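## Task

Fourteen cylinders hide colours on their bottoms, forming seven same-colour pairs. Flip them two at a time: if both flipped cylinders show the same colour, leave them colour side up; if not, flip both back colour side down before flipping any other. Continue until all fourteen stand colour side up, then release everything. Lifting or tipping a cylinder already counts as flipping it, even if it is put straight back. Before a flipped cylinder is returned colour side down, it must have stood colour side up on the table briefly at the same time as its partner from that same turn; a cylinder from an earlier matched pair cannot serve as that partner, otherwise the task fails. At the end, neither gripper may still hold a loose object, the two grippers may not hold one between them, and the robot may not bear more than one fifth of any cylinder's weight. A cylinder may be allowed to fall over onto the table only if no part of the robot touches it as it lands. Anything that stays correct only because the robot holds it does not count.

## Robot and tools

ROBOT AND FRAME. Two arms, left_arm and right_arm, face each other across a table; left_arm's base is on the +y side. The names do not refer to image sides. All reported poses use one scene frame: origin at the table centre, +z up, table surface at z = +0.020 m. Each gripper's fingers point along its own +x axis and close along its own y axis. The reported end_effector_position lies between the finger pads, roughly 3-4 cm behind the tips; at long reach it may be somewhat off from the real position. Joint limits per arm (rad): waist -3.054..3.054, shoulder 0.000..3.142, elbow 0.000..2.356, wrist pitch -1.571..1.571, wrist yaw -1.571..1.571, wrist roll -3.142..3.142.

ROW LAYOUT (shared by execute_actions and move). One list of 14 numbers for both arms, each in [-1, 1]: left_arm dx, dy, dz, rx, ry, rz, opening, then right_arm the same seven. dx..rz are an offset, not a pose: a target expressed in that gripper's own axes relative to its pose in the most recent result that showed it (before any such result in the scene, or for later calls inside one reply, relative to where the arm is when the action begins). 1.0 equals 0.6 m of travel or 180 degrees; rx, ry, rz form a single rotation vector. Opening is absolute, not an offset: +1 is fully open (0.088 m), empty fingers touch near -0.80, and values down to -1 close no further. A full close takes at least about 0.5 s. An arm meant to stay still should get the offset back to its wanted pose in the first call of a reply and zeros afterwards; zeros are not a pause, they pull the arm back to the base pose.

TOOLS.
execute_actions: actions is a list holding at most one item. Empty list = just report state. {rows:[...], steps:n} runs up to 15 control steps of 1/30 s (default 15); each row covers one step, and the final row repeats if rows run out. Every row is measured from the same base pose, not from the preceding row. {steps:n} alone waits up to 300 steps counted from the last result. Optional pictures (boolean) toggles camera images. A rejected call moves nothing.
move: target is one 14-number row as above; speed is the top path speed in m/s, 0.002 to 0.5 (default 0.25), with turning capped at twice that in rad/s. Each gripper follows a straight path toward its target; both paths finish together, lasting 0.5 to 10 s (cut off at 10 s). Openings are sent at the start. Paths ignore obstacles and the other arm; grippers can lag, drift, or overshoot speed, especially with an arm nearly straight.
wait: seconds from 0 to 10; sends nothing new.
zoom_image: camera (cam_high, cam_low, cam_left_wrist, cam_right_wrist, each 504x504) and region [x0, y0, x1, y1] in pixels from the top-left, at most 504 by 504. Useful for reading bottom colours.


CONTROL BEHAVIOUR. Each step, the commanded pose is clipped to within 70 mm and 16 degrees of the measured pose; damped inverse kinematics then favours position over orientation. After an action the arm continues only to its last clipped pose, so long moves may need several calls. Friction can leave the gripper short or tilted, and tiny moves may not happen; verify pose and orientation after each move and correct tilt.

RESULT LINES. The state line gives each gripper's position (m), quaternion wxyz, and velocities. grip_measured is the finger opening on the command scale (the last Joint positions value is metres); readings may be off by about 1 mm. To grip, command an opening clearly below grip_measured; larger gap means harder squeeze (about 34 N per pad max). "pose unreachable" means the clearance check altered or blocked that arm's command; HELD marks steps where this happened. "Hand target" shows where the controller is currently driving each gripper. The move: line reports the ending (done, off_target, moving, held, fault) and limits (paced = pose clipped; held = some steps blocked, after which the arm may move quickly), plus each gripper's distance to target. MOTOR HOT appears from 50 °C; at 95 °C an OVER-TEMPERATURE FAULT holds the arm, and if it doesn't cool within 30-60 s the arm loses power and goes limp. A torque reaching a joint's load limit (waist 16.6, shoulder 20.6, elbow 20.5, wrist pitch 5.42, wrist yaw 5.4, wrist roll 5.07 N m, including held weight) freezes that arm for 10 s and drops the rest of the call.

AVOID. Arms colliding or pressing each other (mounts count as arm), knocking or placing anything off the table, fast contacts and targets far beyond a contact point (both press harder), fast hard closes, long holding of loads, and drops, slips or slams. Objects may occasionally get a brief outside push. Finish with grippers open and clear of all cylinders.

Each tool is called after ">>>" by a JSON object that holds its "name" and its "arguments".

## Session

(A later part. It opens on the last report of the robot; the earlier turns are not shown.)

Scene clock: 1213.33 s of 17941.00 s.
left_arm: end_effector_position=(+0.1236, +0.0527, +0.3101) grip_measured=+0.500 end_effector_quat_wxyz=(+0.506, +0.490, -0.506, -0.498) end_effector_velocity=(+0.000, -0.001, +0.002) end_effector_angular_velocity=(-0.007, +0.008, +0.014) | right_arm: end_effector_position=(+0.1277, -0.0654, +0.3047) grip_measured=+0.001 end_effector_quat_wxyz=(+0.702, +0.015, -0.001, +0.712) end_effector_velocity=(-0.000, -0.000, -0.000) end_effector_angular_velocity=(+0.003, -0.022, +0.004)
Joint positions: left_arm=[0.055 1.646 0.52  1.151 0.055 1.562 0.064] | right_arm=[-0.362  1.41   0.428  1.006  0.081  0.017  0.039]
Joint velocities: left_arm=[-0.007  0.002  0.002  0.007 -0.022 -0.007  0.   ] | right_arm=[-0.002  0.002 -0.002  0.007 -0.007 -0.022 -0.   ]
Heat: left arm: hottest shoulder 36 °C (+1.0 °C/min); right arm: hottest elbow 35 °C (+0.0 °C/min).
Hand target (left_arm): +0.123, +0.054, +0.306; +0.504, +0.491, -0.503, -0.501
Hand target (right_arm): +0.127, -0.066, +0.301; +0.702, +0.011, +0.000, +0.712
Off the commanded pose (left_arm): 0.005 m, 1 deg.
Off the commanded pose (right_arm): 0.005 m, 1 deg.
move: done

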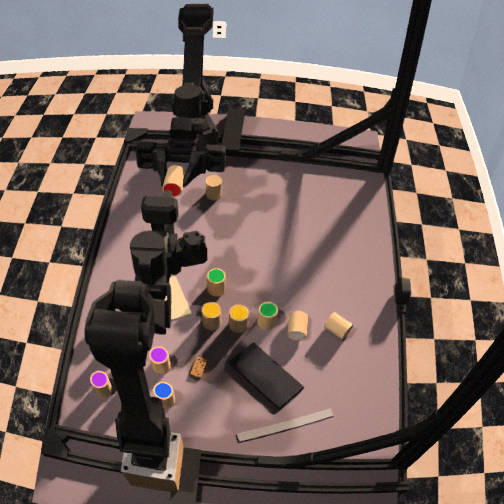

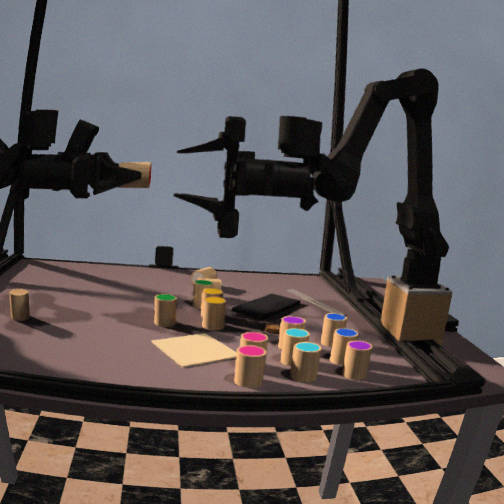

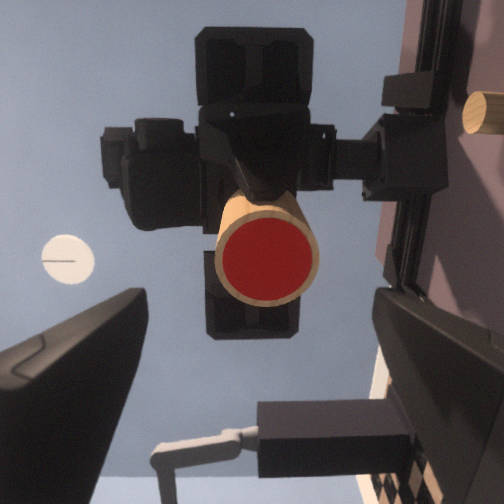

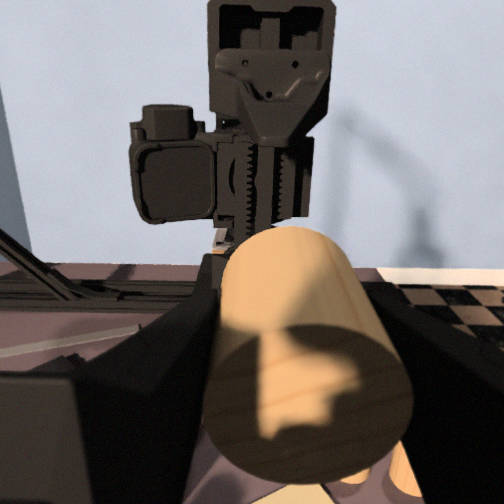

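>>> {"name": "move", "arguments": {"target": [0.1385,-0.004,0,0,0,0,0.5,0,0,0,0,0,0,-0.3], "speed": 0.15}}

>>> {"name": "execute_actions", "arguments": {"actions": [{"rows":[[0,0,0,0,0,0,-0.3,0,0,0,0,0,0,-0.3]],"steps":11}], "pictures": false}}

>>> {"name": "move", "arguments": {"target": [-0.06,0,0,0,0,0,-0.3,-0.06,0,0,0,0,0,0.5], "speed": 0.1}}

>>> {"name": "move", "arguments": {"target": [-0.245,-0.25,0.055,0,0,-0.502,-0.3,-0.283,0.09,-0.25,-0.004,0.51,0.004,0.4], "speed": 0.4}}

Scene clock: 1226.20 s of 17941.00 s.
left_arm: end_effector_position=(+0.1238, -0.0274, +0.3083) grip_measured=+0.500 end_effector_quat_wxyz=(+0.505, +0.490, -0.505, -0.499) end_effector_velocity=(+0.002, -0.001, -0.005) end_effector_angular_velocity=(+0.022, +0.009, +0.019) | right_arm: end_effector_position=(+0.1276, -0.0655, +0.3033) grip_measured=+0.000 end_effector_quat_wxyz=(+0.702, +0.013, -0.000, +0.712) end_effector_velocity=(+0.002, -0.001, -0.007) end_effector_angular_velocity=(-0.027, -0.010, -0.010)
Joint positions: left_arm=[0.045 1.902 0.85  1.073 0.045 1.562 0.064] | right_arm=[-0.361  1.412  0.426  1.005  0.081  0.016  0.039]
Joint velocities: left_arm=[-0.002  0.002  0.002 -0.022 -0.022 -0.007 -0.   ] | right_arm=[-0.002 -0.002 -0.007 -0.022  0.007 -0.007 -0.   ]
Heat: left arm: hottest shoulder 35 °C (+0.0 °C/min); right arm: hottest wrist pitch 36 °C (+1.0 °C/min).
Hand target (left_arm): +0.123, -0.030, +0.309; +0.506, +0.489, -0.506, -0.498
Hand target (right_arm): +0.128, -0.065, +0.305; +0.702, +0.015, -0.001, +0.712
Off the commanded pose (left_arm): 0.003 m, 0 deg.
Off the commanded pose (right_arm): 0.001 m, 0 deg.
move: done

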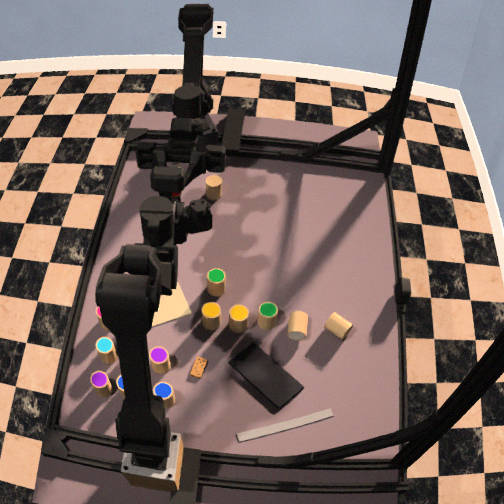

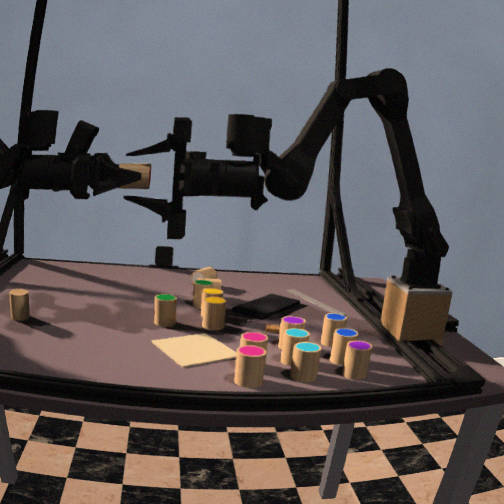

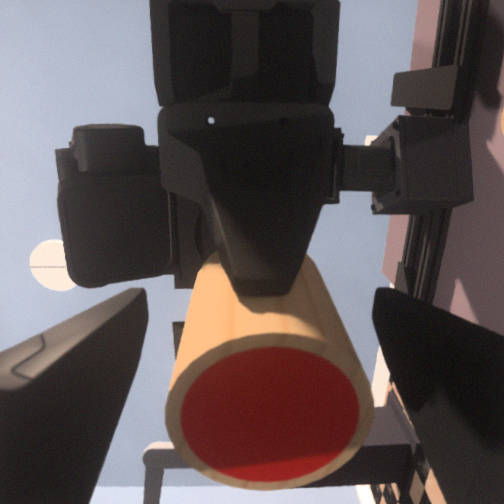

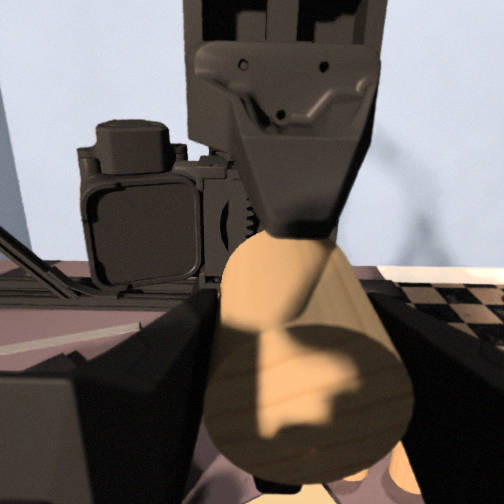

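Scene clock: 1226.57 s of 17941.00 s.
left_arm: end_effector_position=(+0.1238, -0.0275, +0.3084) grip_measured=+0.011 end_effector_quat_wxyz=(+0.505, +0.490, -0.506, -0.499) end_effector_velocity=(+0.000, +0.001, +0.002) end_effector_angular_velocity=(-0.007, -0.008, -0.005) | right_arm: end_effector_position=(+0.1276, -0.0655, +0.3032) grip_measured=+0.000 end_effector_quat_wxyz=(+0.702, +0.013, -0.000, +0.712) end_effector_velocity=(-0.002, +0.000, +0.000) end_effector_angular_velocity=(-0.002, -0.008, +0.010)
Joint positions: left_arm=[0.045 1.902 0.851 1.073 0.045 1.562 0.04 ] | right_arm=[-0.361  1.412  0.426  1.004  0.081  0.016  0.039]
Joint velocities: left_arm=[ 0.002 -0.002 -0.002  0.007  0.007  0.007  0.   ] | right_arm=[ 0.002 -0.002  0.002 -0.007 -0.007 -0.007 -0.   ]
Heat: left arm: hottest shoulder 35 °C (-1.0 °C/min); right arm: hottest wrist pitch 36 °C (+1.0 °C/min).
Hand target (left_arm): +0.124, -0.027, +0.308; +0.505, +0.490, -0.505, -0.499
Hand target (right_arm): +0.128, -0.066, +0.303; +0.702, +0.013, -0.000, +0.712
Off the commanded pose (left_arm): 0.000 m, 0 deg.
Off the commanded pose (right_arm): 0.000 m, 0 deg.
Steps of this call (steps 1 to 11: all 11 steps of this action). Readings (end_effector_position):
1: left_arm (+0.1238, -0.0275, +0.3084) | right_arm (+0.1276, -0.0655, +0.3033)
2: left_arm (+0.1238, -0.0275, +0.3084) | right_arm (+0.1276, -0.0655, +0.3033)
4: left_arm (+0.1238, -0.0275, +0.3084) | right_arm (+0.1276, -0.0655, +0.3033)
8: left_arm (+0.1238, -0.0275, +0.3084) | right_arm (+0.1276, -0.0655, +0.3032)
11: the state above

Scene clock: 1227.60 s of 17941.00 s.
left_arm: end_effector_position=(+0.1232, +0.0061, +0.3026) grip_measured=+0.011 end_effector_quat_wxyz=(+0.502, +0.493, -0.502, -0.503) end_effector_velocity=(-0.000, +0.003, +0.002) end_effector_angular_velocity=(-0.007, +0.022, +0.005) | right_arm: end_effector_position=(+0.1278, -0.0987, +0.3041) grip_measured=+0.500 end_effector_quat_wxyz=(+0.701, +0.014, -0.001, +0.713) end_effector_velocity=(+0.000, -0.003, -0.004) end_effector_angular_velocity=(-0.017, -0.009, +0.005)
Joint positions: left_arm=[0.047 1.811 0.703 1.116 0.047 1.562 0.04 ] | right_arm=[-0.348  1.246  0.317  0.949  0.093  0.016  0.063]
Joint velocities: left_arm=[-0.002 -0.012 -0.012  0.007 -0.007 -0.022 -0.   ] | right_arm=[-0.002 -0.017 -0.012 -0.022 -0.007 -0.007 -0.   ]
Heat: left arm: hottest shoulder 35 °C (-1.0 °C/min); right arm: hottest wrist pitch 36 °C (+1.0 °C/min).
Hand target (left_arm): +0.124, +0.008, +0.308; +0.505, +0.490, -0.505, -0.499
Hand target (right_arm): +0.128, -0.101, +0.303; +0.702, +0.013, -0.000, +0.712
Off the commanded pose (left_arm): 0.006 m, 1 deg.
Off the commanded pose (right_arm): 0.003 m, 0 deg.
move: done

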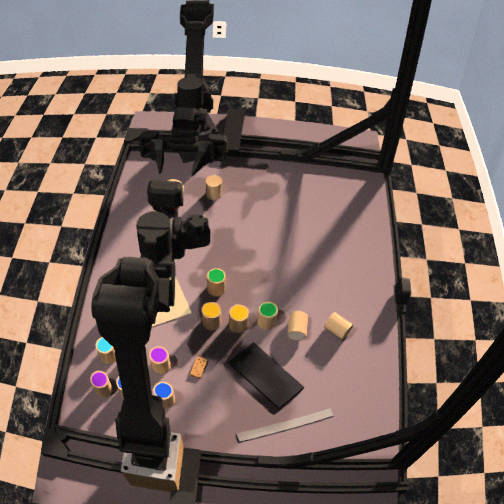

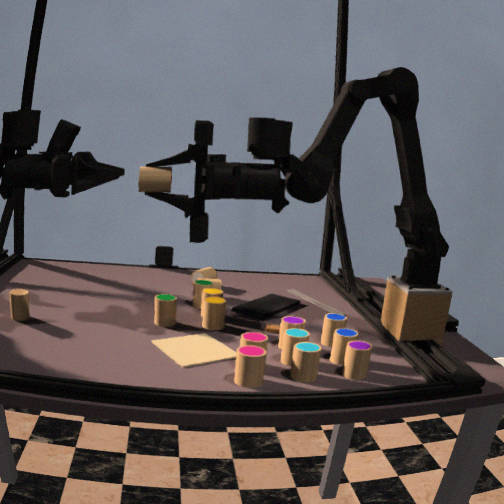

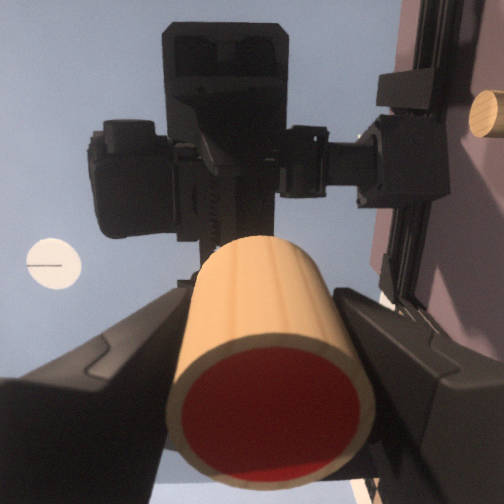

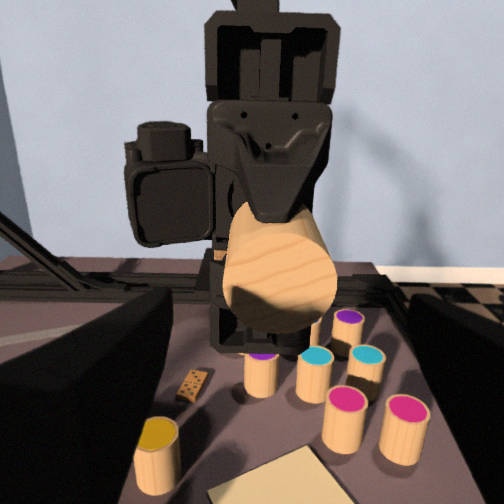

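Scene clock: 1230.03 s of 17941.00 s.
left_arm: end_effector_position=(+0.0915, +0.1551, +0.1505) grip_measured=+0.010 end_effector_quat_wxyz=(-0.002, +0.705, -0.001, -0.709) end_effector_velocity=(+0.005, +0.000, +0.003) end_effector_angular_velocity=(+0.005, -0.037, +0.005) | right_arm: end_effector_position=(+0.0750, -0.2685, +0.1499) grip_measured=+0.400 end_effector_quat_wxyz=(+0.487, -0.503, +0.503, +0.506) end_effector_velocity=(-0.001, -0.005, -0.001) end_effector_angular_velocity=(-0.033, +0.010, +0.019)
Joint positions: left_arm=[-0.055  1.857  1.115 -0.829  0.007  1.512  0.039] | right_arm=[-0.067  1.353  0.708 -0.931 -0.023  0.371  0.059]
Joint velocities: left_arm=[-0.002 -0.002  0.012 -0.022 -0.037 -0.007 -0.   ] | right_arm=[-0.002  0.007  0.002 -0.022 -0.022 -0.022 -0.   ]
Heat: left arm: hottest shoulder 35 °C (-1.0 °C/min); right arm: hottest wrist pitch 36 °C (+1.0 °C/min).
Hand target (left_arm): +0.090, +0.152, +0.152; -0.001, +0.704, -0.002, -0.711
Hand target (right_arm): +0.073, -0.266, +0.151; +0.486, -0.503, +0.505, +0.507
Off the commanded pose (left_arm): 0.003 m, 0 deg.
Off the commanded pose (right_arm): 0.003 m, 1 deg.
move: done

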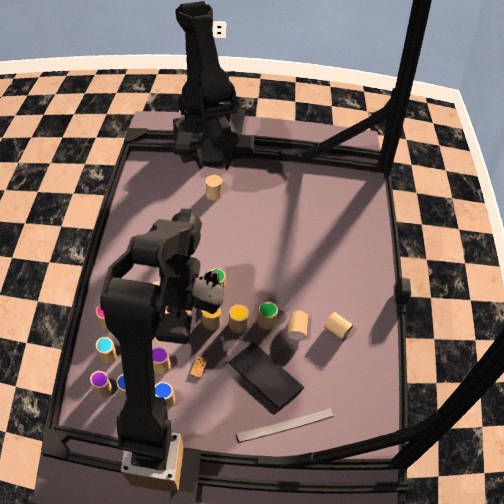

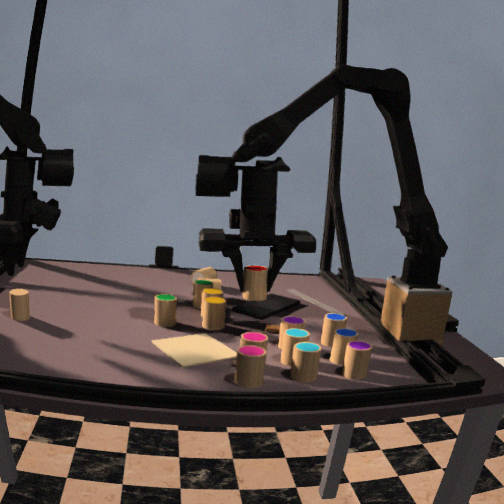

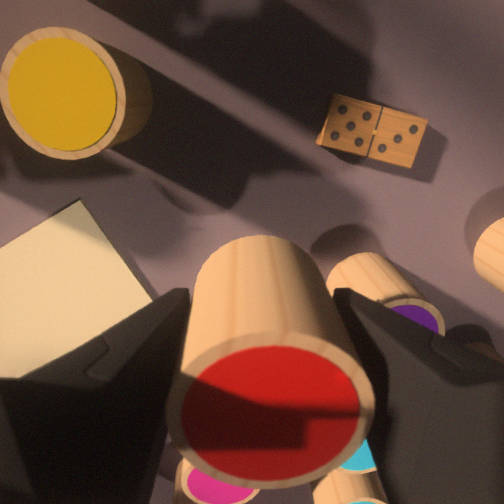

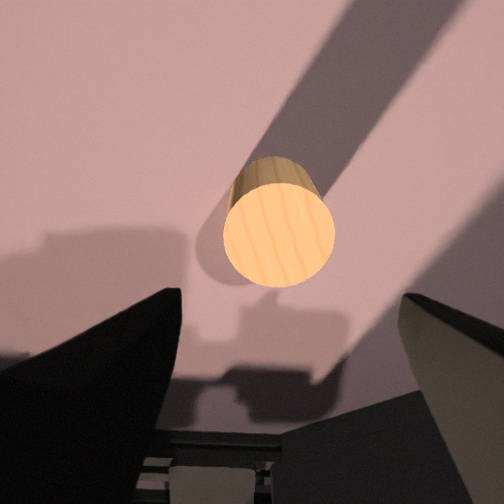

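>>> {"name": "move", "arguments": {"target": [0.131,0.022,0.017,0,0,0,-0.3,0.136,0.001,0.008,0,-0.002,-0.005,0.4], "speed": 0.08}}

Scene clock: 1237.37 s of 17941.00 s.
left_arm: end_effector_position=(+0.0816, +0.1395, +0.0747) grip_measured=+0.011 end_effector_quat_wxyz=(+0.002, +0.704, -0.004, -0.710) end_effector_velocity=(-0.002, +0.003, -0.001) end_effector_angular_velocity=(+0.013, +0.006, +0.005) | right_arm: end_effector_position=(+0.0719, -0.2615, +0.0712) grip_measured=+0.400 end_effector_quat_wxyz=(+0.493, -0.501, +0.497, +0.509) end_effector_velocity=(-0.001, -0.001, -0.002) end_effector_angular_velocity=(-0.005, +0.006, +0.010)
Joint positions: left_arm=[-0.082  2.077  1.071 -0.555  0.007  1.484  0.04 ] | right_arm=[-0.056  1.598  0.539 -0.504 -0.01   0.382  0.059]
Joint velocities: left_arm=[-0.002  0.002 -0.002 -0.007  0.007 -0.007 -0.   ] | right_arm=[ 0.002  0.007 -0.002  0.007 -0.007 -0.007 -0.   ]
Heat: left arm: hottest shoulder 35 °C (-1.0 °C/min); right arm: hottest elbow 35 °C (+1.0 °C/min).
Hand target (left_arm): +0.081, +0.142, +0.072; -0.002, +0.705, -0.001, -0.710
Hand target (right_arm): +0.073, -0.265, +0.068; +0.492, -0.506, +0.498, +0.504
Off the commanded pose (left_arm): 0.004 m, 1 deg.
Off the commanded pose (right_arm): 0.005 m, 1 deg.
move: done

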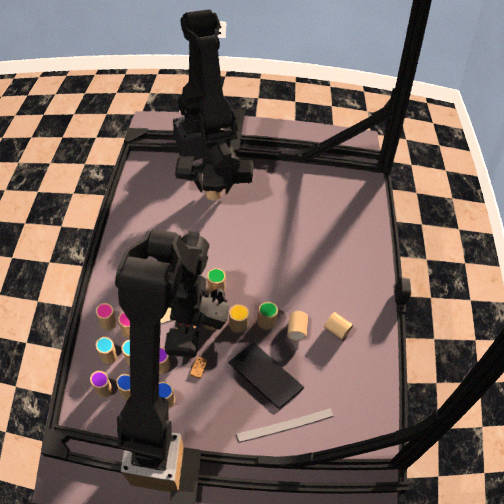

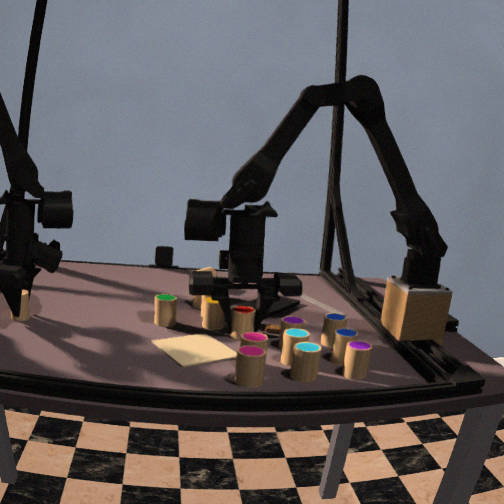

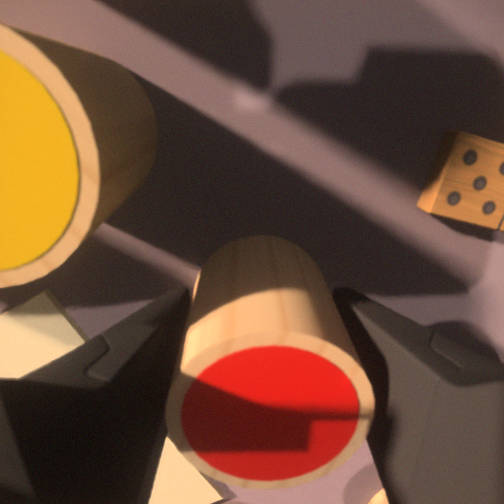

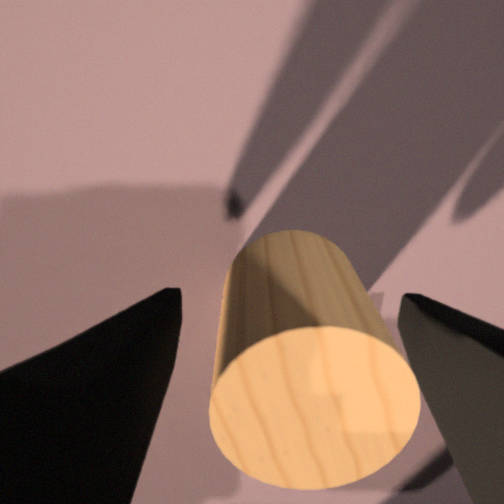

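>>> {"name": "execute_actions", "arguments": {"actions": [{"rows":[[0.004,0,0,0,0,0,0.25,0,0,0,0,0,0,-0.3]],"steps":11}], "pictures": false}}

>>> {"name": "move", "arguments": {"target": [-0.13,0,0,0,0,0,0.25,-0.13,0,0,0.006,0,0,-0.3], "speed": 0.2}}

>>> {"name": "move", "arguments": {"target": [-0.258,0.153,-0.068,0,0,0.503,0.5,-0.267,-0.093,0.333,0,-0.51,0,-0.3], "speed": 0.4}}

Scene clock: 1247.57 s of 17941.00 s.
left_arm: end_effector_position=(+0.0814, +0.1387, +0.0742) grip_measured=+0.240 end_effector_quat_wxyz=(+0.003, +0.704, -0.006, -0.710) end_effector_velocity=(+0.000, +0.002, +0.000) end_effector_angular_velocity=(+0.007, -0.008, -0.010) | right_arm: end_effector_position=(+0.0721, -0.2620, +0.0707) grip_measured=+0.000 end_effector_quat_wxyz=(+0.493, -0.501, +0.498, +0.508) end_effector_velocity=(+0.002, -0.006, -0.001) end_effector_angular_velocity=(-0.028, -0.004, +0.005)
Joint positions: left_arm=[-0.082  2.078  1.07  -0.549  0.007  1.484  0.051] | right_arm=[-0.056  1.6    0.538 -0.503 -0.01   0.382  0.039]
Joint velocities: left_arm=[-0.002 -0.002 -0.002 -0.007 -0.007  0.007  0.005] | right_arm=[-0.002  0.002 -0.002 -0.022 -0.007 -0.007 -0.   ]
Heat: left arm: hottest shoulder 35 °C (+0.0 °C/min); right arm: hottest elbow 34 °C (-1.0 °C/min).
Hand target (left_arm): +0.082, +0.140, +0.072; +0.002, +0.704, -0.004, -0.710
Hand target (right_arm): +0.072, -0.262, +0.071; +0.493, -0.501, +0.497, +0.509
Off the commanded pose (left_arm): 0.002 m, 0 deg.
Off the commanded pose (right_arm): 0.001 m, 0 deg.
Steps of this call (steps 1 to 295: nothing new was sent; steps 296 to 306: all 11 steps of this action). Readings (end_effector_position):
296: left_arm (+0.0815, +0.1398, +0.0742) | right_arm (+0.0722, -0.2619, +0.0707)
297: left_arm (+0.0815, +0.1397, +0.0742) | right_arm (+0.0722, -0.2619, +0.0707)
299: left_arm (+0.0814, +0.1390, +0.0742) | right_arm (+0.0721, -0.2620, +0.0707)
303: left_arm (+0.0814, +0.1387, +0.0742) | right_arm (+0.0721, -0.2620, +0.0707)
306: the state above

Scene clock: 1248.70 s of 17941.00 s.
left_arm: end_effector_position=(+0.0819, +0.1434, +0.1471) grip_measured=+0.250 end_effector_quat_wxyz=(-0.003, +0.705, +0.000, -0.709) end_effector_velocity=(+0.001, +0.006, -0.001) end_effector_angular_velocity=(+0.026, -0.010, +0.005) | right_arm: end_effector_position=(+0.0741, -0.2666, +0.1435) grip_measured=+0.000 end_effector_quat_wxyz=(+0.494, -0.505, +0.505, +0.496) end_effector_velocity=(+0.001, -0.002, +0.001) end_effector_angular_velocity=(-0.005, +0.006, +0.015)
Joint positions: left_arm=[-0.082  1.908  1.169 -0.835  0.007  1.484  0.051] | right_arm=[-0.056  1.385  0.704 -0.907 -0.01   0.398  0.039]
Joint velocities: left_arm=[-0.002  0.002 -0.002 -0.022 -0.007 -0.007  0.   ] | right_arm=[-0.007 -0.007 -0.002 -0.007 -0.007 -0.022 -0.   ]
Heat: left arm: hottest shoulder 35 °C (+0.0 °C/min); right arm: hottest elbow 34 °C (-1.0 °C/min).
Hand target (left_arm): +0.082, +0.140, +0.153; +0.003, +0.704, -0.006, -0.710
Hand target (right_arm): +0.072, -0.262, +0.149; +0.497, -0.497, +0.503, +0.503
Off the commanded pose (left_arm): 0.006 m, 1 deg.
Off the commanded pose (right_arm): 0.007 m, 1 deg.
move: done

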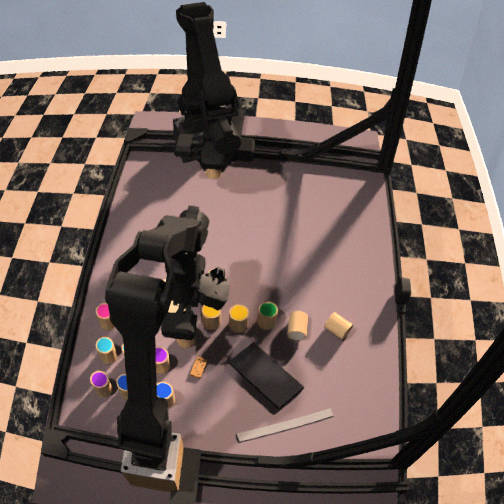

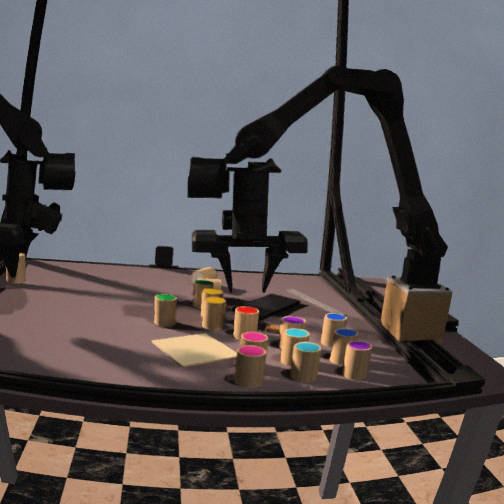

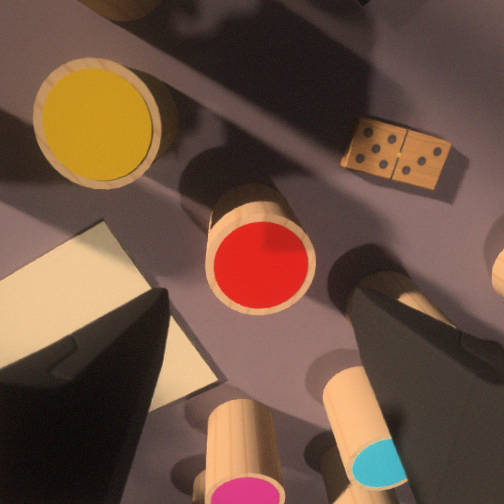

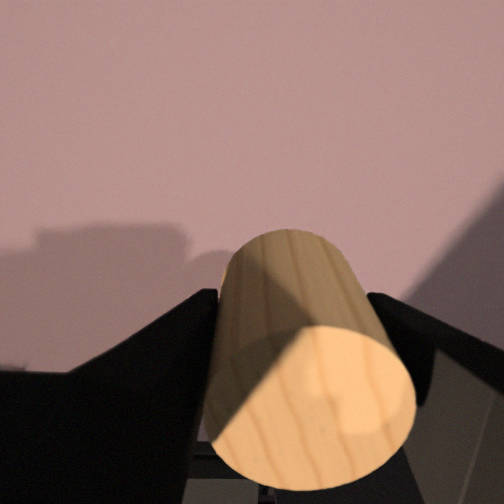

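Scene clock: 1251.27 s of 17941.00 s.
left_arm: end_effector_position=(+0.1221, +0.0495, +0.3063) grip_measured=+0.500 end_effector_quat_wxyz=(+0.502, +0.494, -0.505, -0.499) end_effector_velocity=(+0.000, +0.000, -0.000) end_effector_angular_velocity=(-0.002, +0.007, +0.005) | right_arm: end_effector_position=(+0.1270, -0.0635, +0.3043) grip_measured=+0.000 end_effector_quat_wxyz=(+0.702, +0.008, -0.007, +0.712) end_effector_velocity=(-0.000, -0.000, -0.000) end_effector_angular_velocity=(+0.003, -0.007, +0.005)
Joint positions: left_arm=[0.048 1.664 0.53  1.149 0.048 1.568 0.063] | right_arm=[-0.36   1.421  0.434  1.009  0.083 -0.001  0.039]
Joint velocities: left_arm=[-0.002  0.002 -0.002  0.007 -0.007 -0.007 -0.   ] | right_arm=[-0.002  0.002 -0.002  0.007 -0.007 -0.007 -0.   ]
Heat: left arm: hottest shoulder 35 °C (+0.0 °C/min); right arm: hottest elbow 34 °C (-1.0 °C/min).
Hand target (left_arm): +0.123, +0.051, +0.302; +0.501, +0.495, -0.502, -0.502
Hand target (right_arm): +0.127, -0.063, +0.301; +0.702, +0.005, -0.006, +0.713
Off the commanded pose (left_arm): 0.005 m, 1 deg.
Off the commanded pose (right_arm): 0.005 m, 1 deg.
move: done

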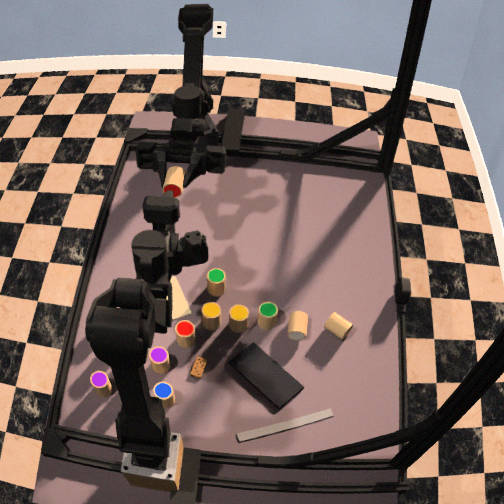

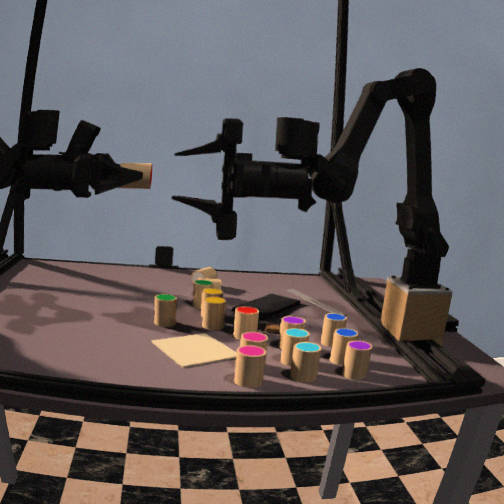

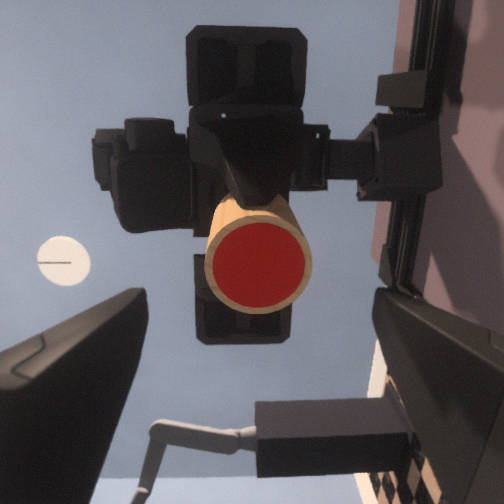

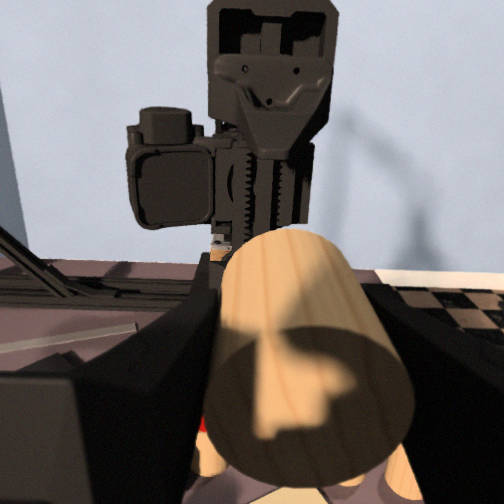

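>>> {"name": "move", "arguments": {"target": [0.13,0.002,0,0,0,0,0.5,0,0,0,0,0,0,-0.3], "speed": 0.15}}

>>> {"name": "execute_actions", "arguments": {"actions": [{"rows":[[0,0,0,0,0,0,-0.3,0,0,0,0,0,0,-0.3]],"steps":11}], "pictures": false}}

>>> {"name": "move", "arguments": {"target": [-0.06,0,0,0,0,0,-0.3,-0.06,0,0,0,0,0,0.5], "speed": 0.1}}

>>> {"name": "move", "arguments": {"target": [-0.053,-0.25,-0.238,0,0,-0.498,-0.3,-0.15,0,-0.05,0,0.1,0,0.5], "speed": 0.4}}

Scene clock: 1258.30 s of 17941.00 s.
left_arm: end_effector_position=(+0.1226, -0.0254, +0.3073) grip_measured=+0.500 end_effector_quat_wxyz=(+0.502, +0.495, -0.504, -0.500) end_effector_velocity=(-0.000, -0.001, -0.005) end_effector_angular_velocity=(+0.022, +0.008, +0.005) | right_arm: end_effector_position=(+0.1270, -0.0635, +0.3035) grip_measured=+0.000 end_effector_quat_wxyz=(+0.702, +0.007, -0.007, +0.712) end_effector_velocity=(+0.002, +0.000, +0.000) end_effector_angular_velocity=(-0.002, -0.008, -0.000)
Joint positions: left_arm=[0.041 1.892 0.843 1.061 0.04  1.568 0.064] | right_arm=[-0.36   1.422  0.433  1.008  0.082 -0.001  0.039]
Joint velocities: left_arm=[-0.002  0.002  0.002 -0.022 -0.007 -0.007 -0.   ] | right_arm=[-0.007 -0.002  0.002 -0.007 -0.007 -0.007 -0.   ]
Heat: left arm: hottest shoulder 35 °C (+0.0 °C/min); right arm: hottest wrist pitch 35 °C (+0.0 °C/min).
Hand target (left_arm): +0.122, -0.028, +0.308; +0.502, +0.494, -0.505, -0.499
Hand target (right_arm): +0.127, -0.064, +0.304; +0.702, +0.008, -0.008, +0.712
Off the commanded pose (left_arm): 0.004 m, 0 deg.
Off the commanded pose (right_arm): 0.001 m, 0 deg.
move: done

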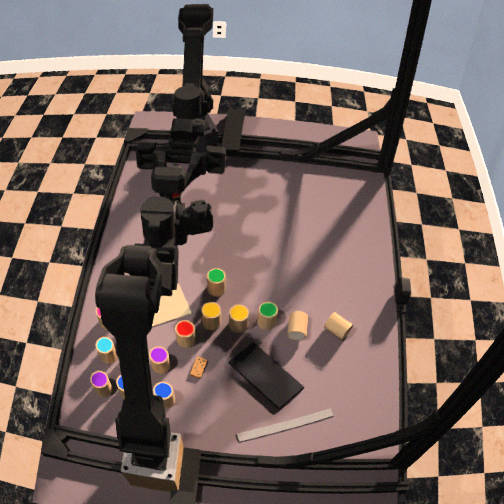

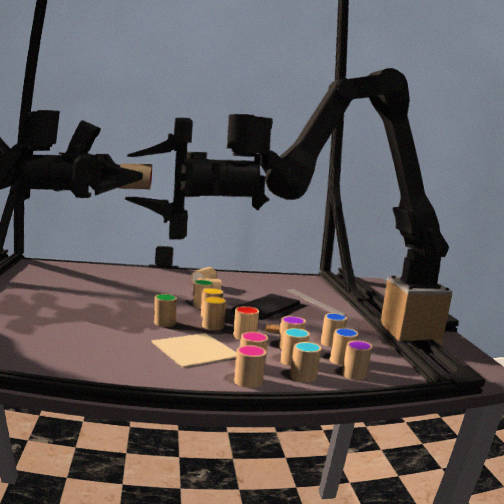

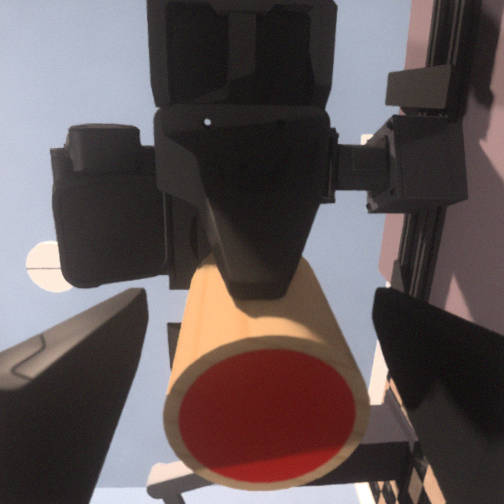

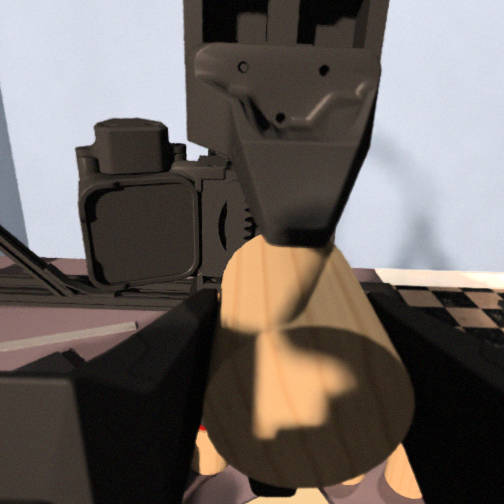

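Scene clock: 1258.67 s of 17941.00 s.
left_arm: end_effector_position=(+0.1226, -0.0255, +0.3071) grip_measured=+0.015 end_effector_quat_wxyz=(+0.501, +0.495, -0.504, -0.500) end_effector_velocity=(-0.000, +0.000, -0.001) end_effector_angular_velocity=(-0.003, -0.007, +0.005) | right_arm: end_effector_position=(+0.1270, -0.0635, +0.3031) grip_measured=+0.000 end_effector_quat_wxyz=(+0.702, +0.006, -0.006, +0.712) end_effector_velocity=(-0.000, -0.001, -0.000) end_effector_angular_velocity=(+0.003, -0.022, +0.004)
Joint positions: left_arm=[0.041 1.892 0.843 1.061 0.04  1.568 0.04 ] | right_arm=[-0.36   1.422  0.433  1.007  0.082 -0.001  0.039]
Joint velocities: left_arm=[-0.002  0.002 -0.002  0.007 -0.007  0.007  0.   ] | right_arm=[-0.002 -0.002 -0.007  0.007 -0.007 -0.022 -0.   ]
Heat: left arm: hottest shoulder 35 °C (+0.0 °C/min); right arm: hottest wrist pitch 35 °C (+0.0 °C/min).
Hand target (left_arm): +0.123, -0.025, +0.307; +0.501, +0.495, -0.504, -0.500
Hand target (right_arm): +0.127, -0.063, +0.303; +0.702, +0.007, -0.007, +0.712
Off the commanded pose (left_arm): 0.000 m, 0 deg.
Off the commanded pose (right_arm): 0.000 m, 0 deg.
Steps of this call (steps 1 to 11: all 11 steps of this action). Readings (end_effector_position):
1: left_arm (+0.1226, -0.0255, +0.3071) | right_arm (+0.1270, -0.0635, +0.3035)
2: left_arm (+0.1226, -0.0255, +0.3071) | right_arm (+0.1270, -0.0635, +0.3035)
4: left_arm (+0.1226, -0.0255, +0.3073) | right_arm (+0.1270, -0.0635, +0.3031)
8: left_arm (+0.1226, -0.0255, +0.3071) | right_arm (+0.1270, -0.0635, +0.3031)
11: the state above

Scene clock: 1259.70 s of 17941.00 s.
left_arm: end_effector_position=(+0.1220, +0.0081, +0.3020) grip_measured=+0.014 end_effector_quat_wxyz=(+0.498, +0.498, -0.501, -0.503) end_effector_velocity=(-0.000, +0.002, +0.001) end_effector_angular_velocity=(+0.002, +0.007, +0.005) | right_arm: end_effector_position=(+0.1273, -0.0965, +0.3038) grip_measured=+0.500 end_effector_quat_wxyz=(+0.701, +0.007, -0.007, +0.713) end_effector_velocity=(+0.000, -0.003, -0.001) end_effector_angular_velocity=(-0.002, -0.008, +0.005)
Joint positions: left_arm=[0.043 1.799 0.696 1.101 0.041 1.568 0.04 ] | right_arm=[-0.346  1.259  0.324  0.955  0.095 -0.001  0.063]
Joint velocities: left_arm=[-0.002 -0.012 -0.007 -0.007 -0.007 -0.007 -0.   ] | right_arm=[-0.002 -0.017 -0.012 -0.007 -0.007 -0.007  0.   ]
Heat: left arm: hottest shoulder 35 °C (+0.0 °C/min); right arm: hottest wrist pitch 35 °C (+0.0 °C/min).
Hand target (left_arm): +0.123, +0.010, +0.307; +0.502, +0.495, -0.504, -0.500
Hand target (right_arm): +0.127, -0.099, +0.303; +0.702, +0.007, -0.006, +0.712
Off the commanded pose (left_arm): 0.005 m, 1 deg.
Off the commanded pose (right_arm): 0.003 m, 0 deg.
move: done

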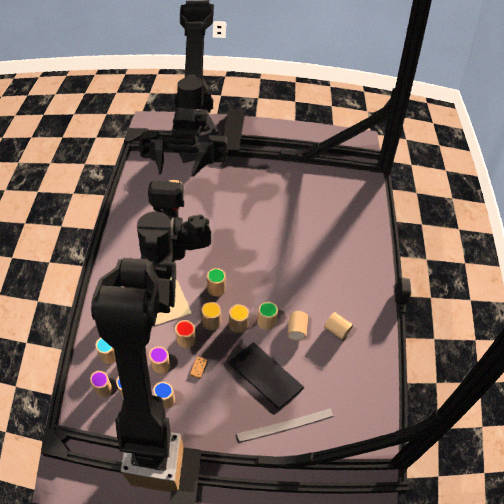

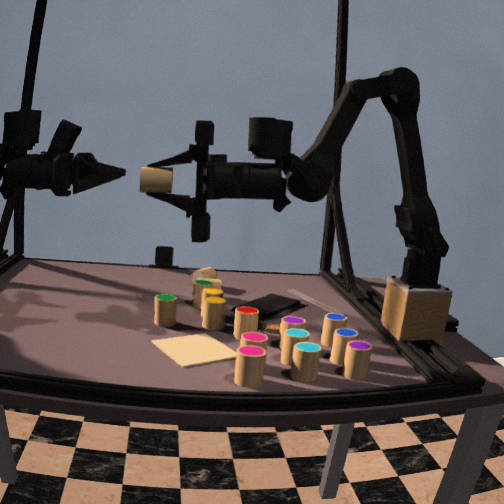

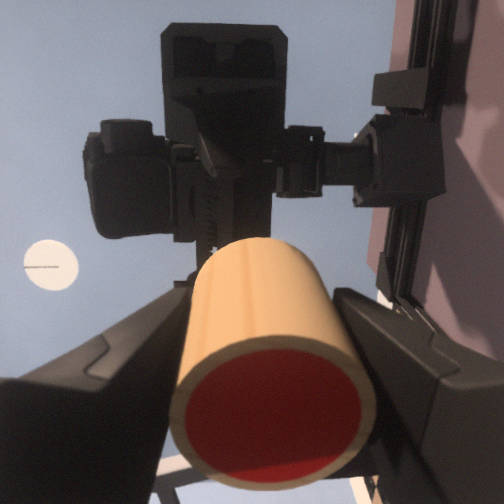

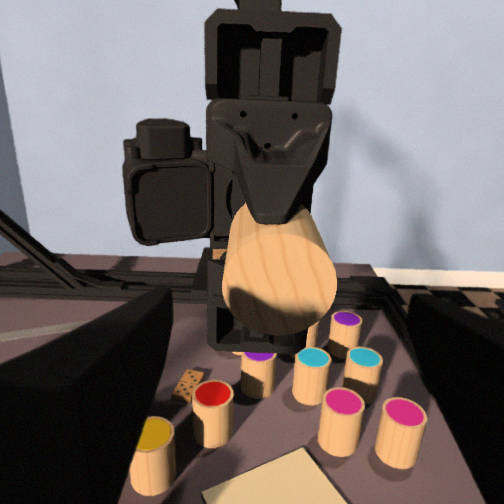

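Scene clock: 1262.30 s of 17941.00 s.
left_arm: end_effector_position=(+0.2639, +0.0418, +0.1514) grip_measured=+0.012 end_effector_quat_wxyz=(+0.000, +0.706, -0.002, -0.708) end_effector_velocity=(+0.000, +0.006, -0.004) end_effector_angular_velocity=(+0.037, -0.010, -0.010) | right_arm: end_effector_position=(+0.1282, -0.1854, +0.2713) grip_measured=+0.500 end_effector_quat_wxyz=(+0.694, -0.105, +0.105, +0.705) end_effector_velocity=(-0.001, +0.000, +0.004) end_effector_angular_velocity=(+0.017, -0.002, +0.007)
Joint positions: left_arm=[ 0.35   2.359  1.905 -1.115  0.004  1.914  0.04 ] | right_arm=[-0.277  0.608  0.27   0.035  0.157  0.051  0.064]
Joint velocities: left_arm=[-0.002  0.007 -0.002 -0.022 -0.022  0.007  0.   ] | right_arm=[-0.002 -0.007  0.002  0.007 -0.007 -0.007  0.   ]
Heat: left arm: hottest shoulder 35 °C (+0.0 °C/min); right arm: hottest wrist pitch 36 °C (+1.0 °C/min).
Hand target (left_arm): +0.266, +0.040, +0.151; +0.000, +0.707, -0.003, -0.707
Hand target (right_arm): +0.128, -0.186, +0.272; +0.694, -0.103, +0.104, +0.705
Off the commanded pose (left_arm): 0.003 m, 0 deg.
Off the commanded pose (right_arm): 0.001 m, 0 deg.
move: done

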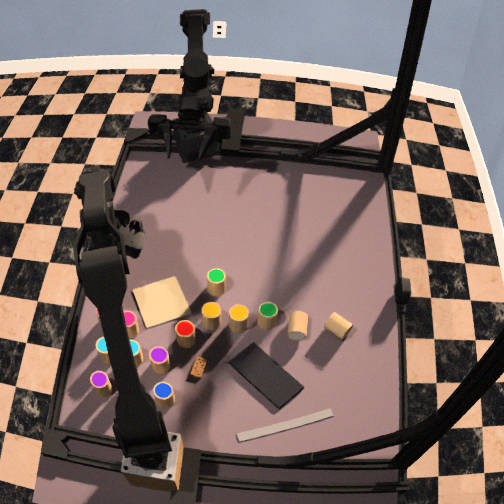

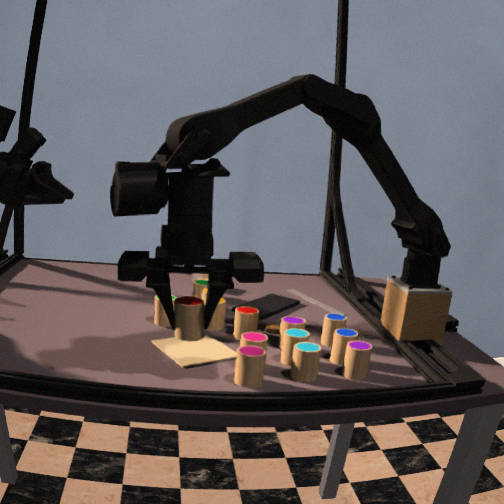

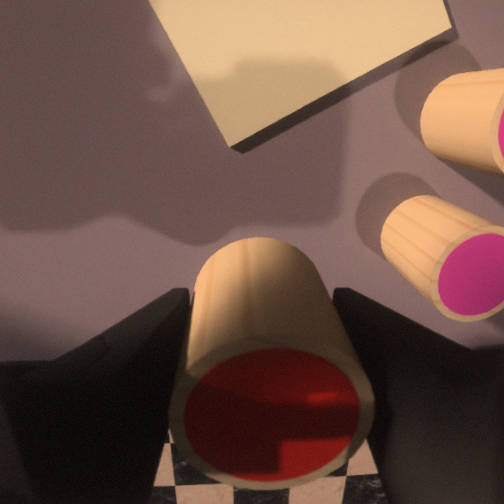

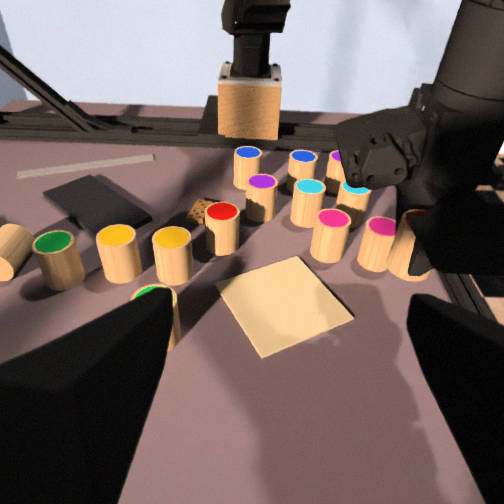

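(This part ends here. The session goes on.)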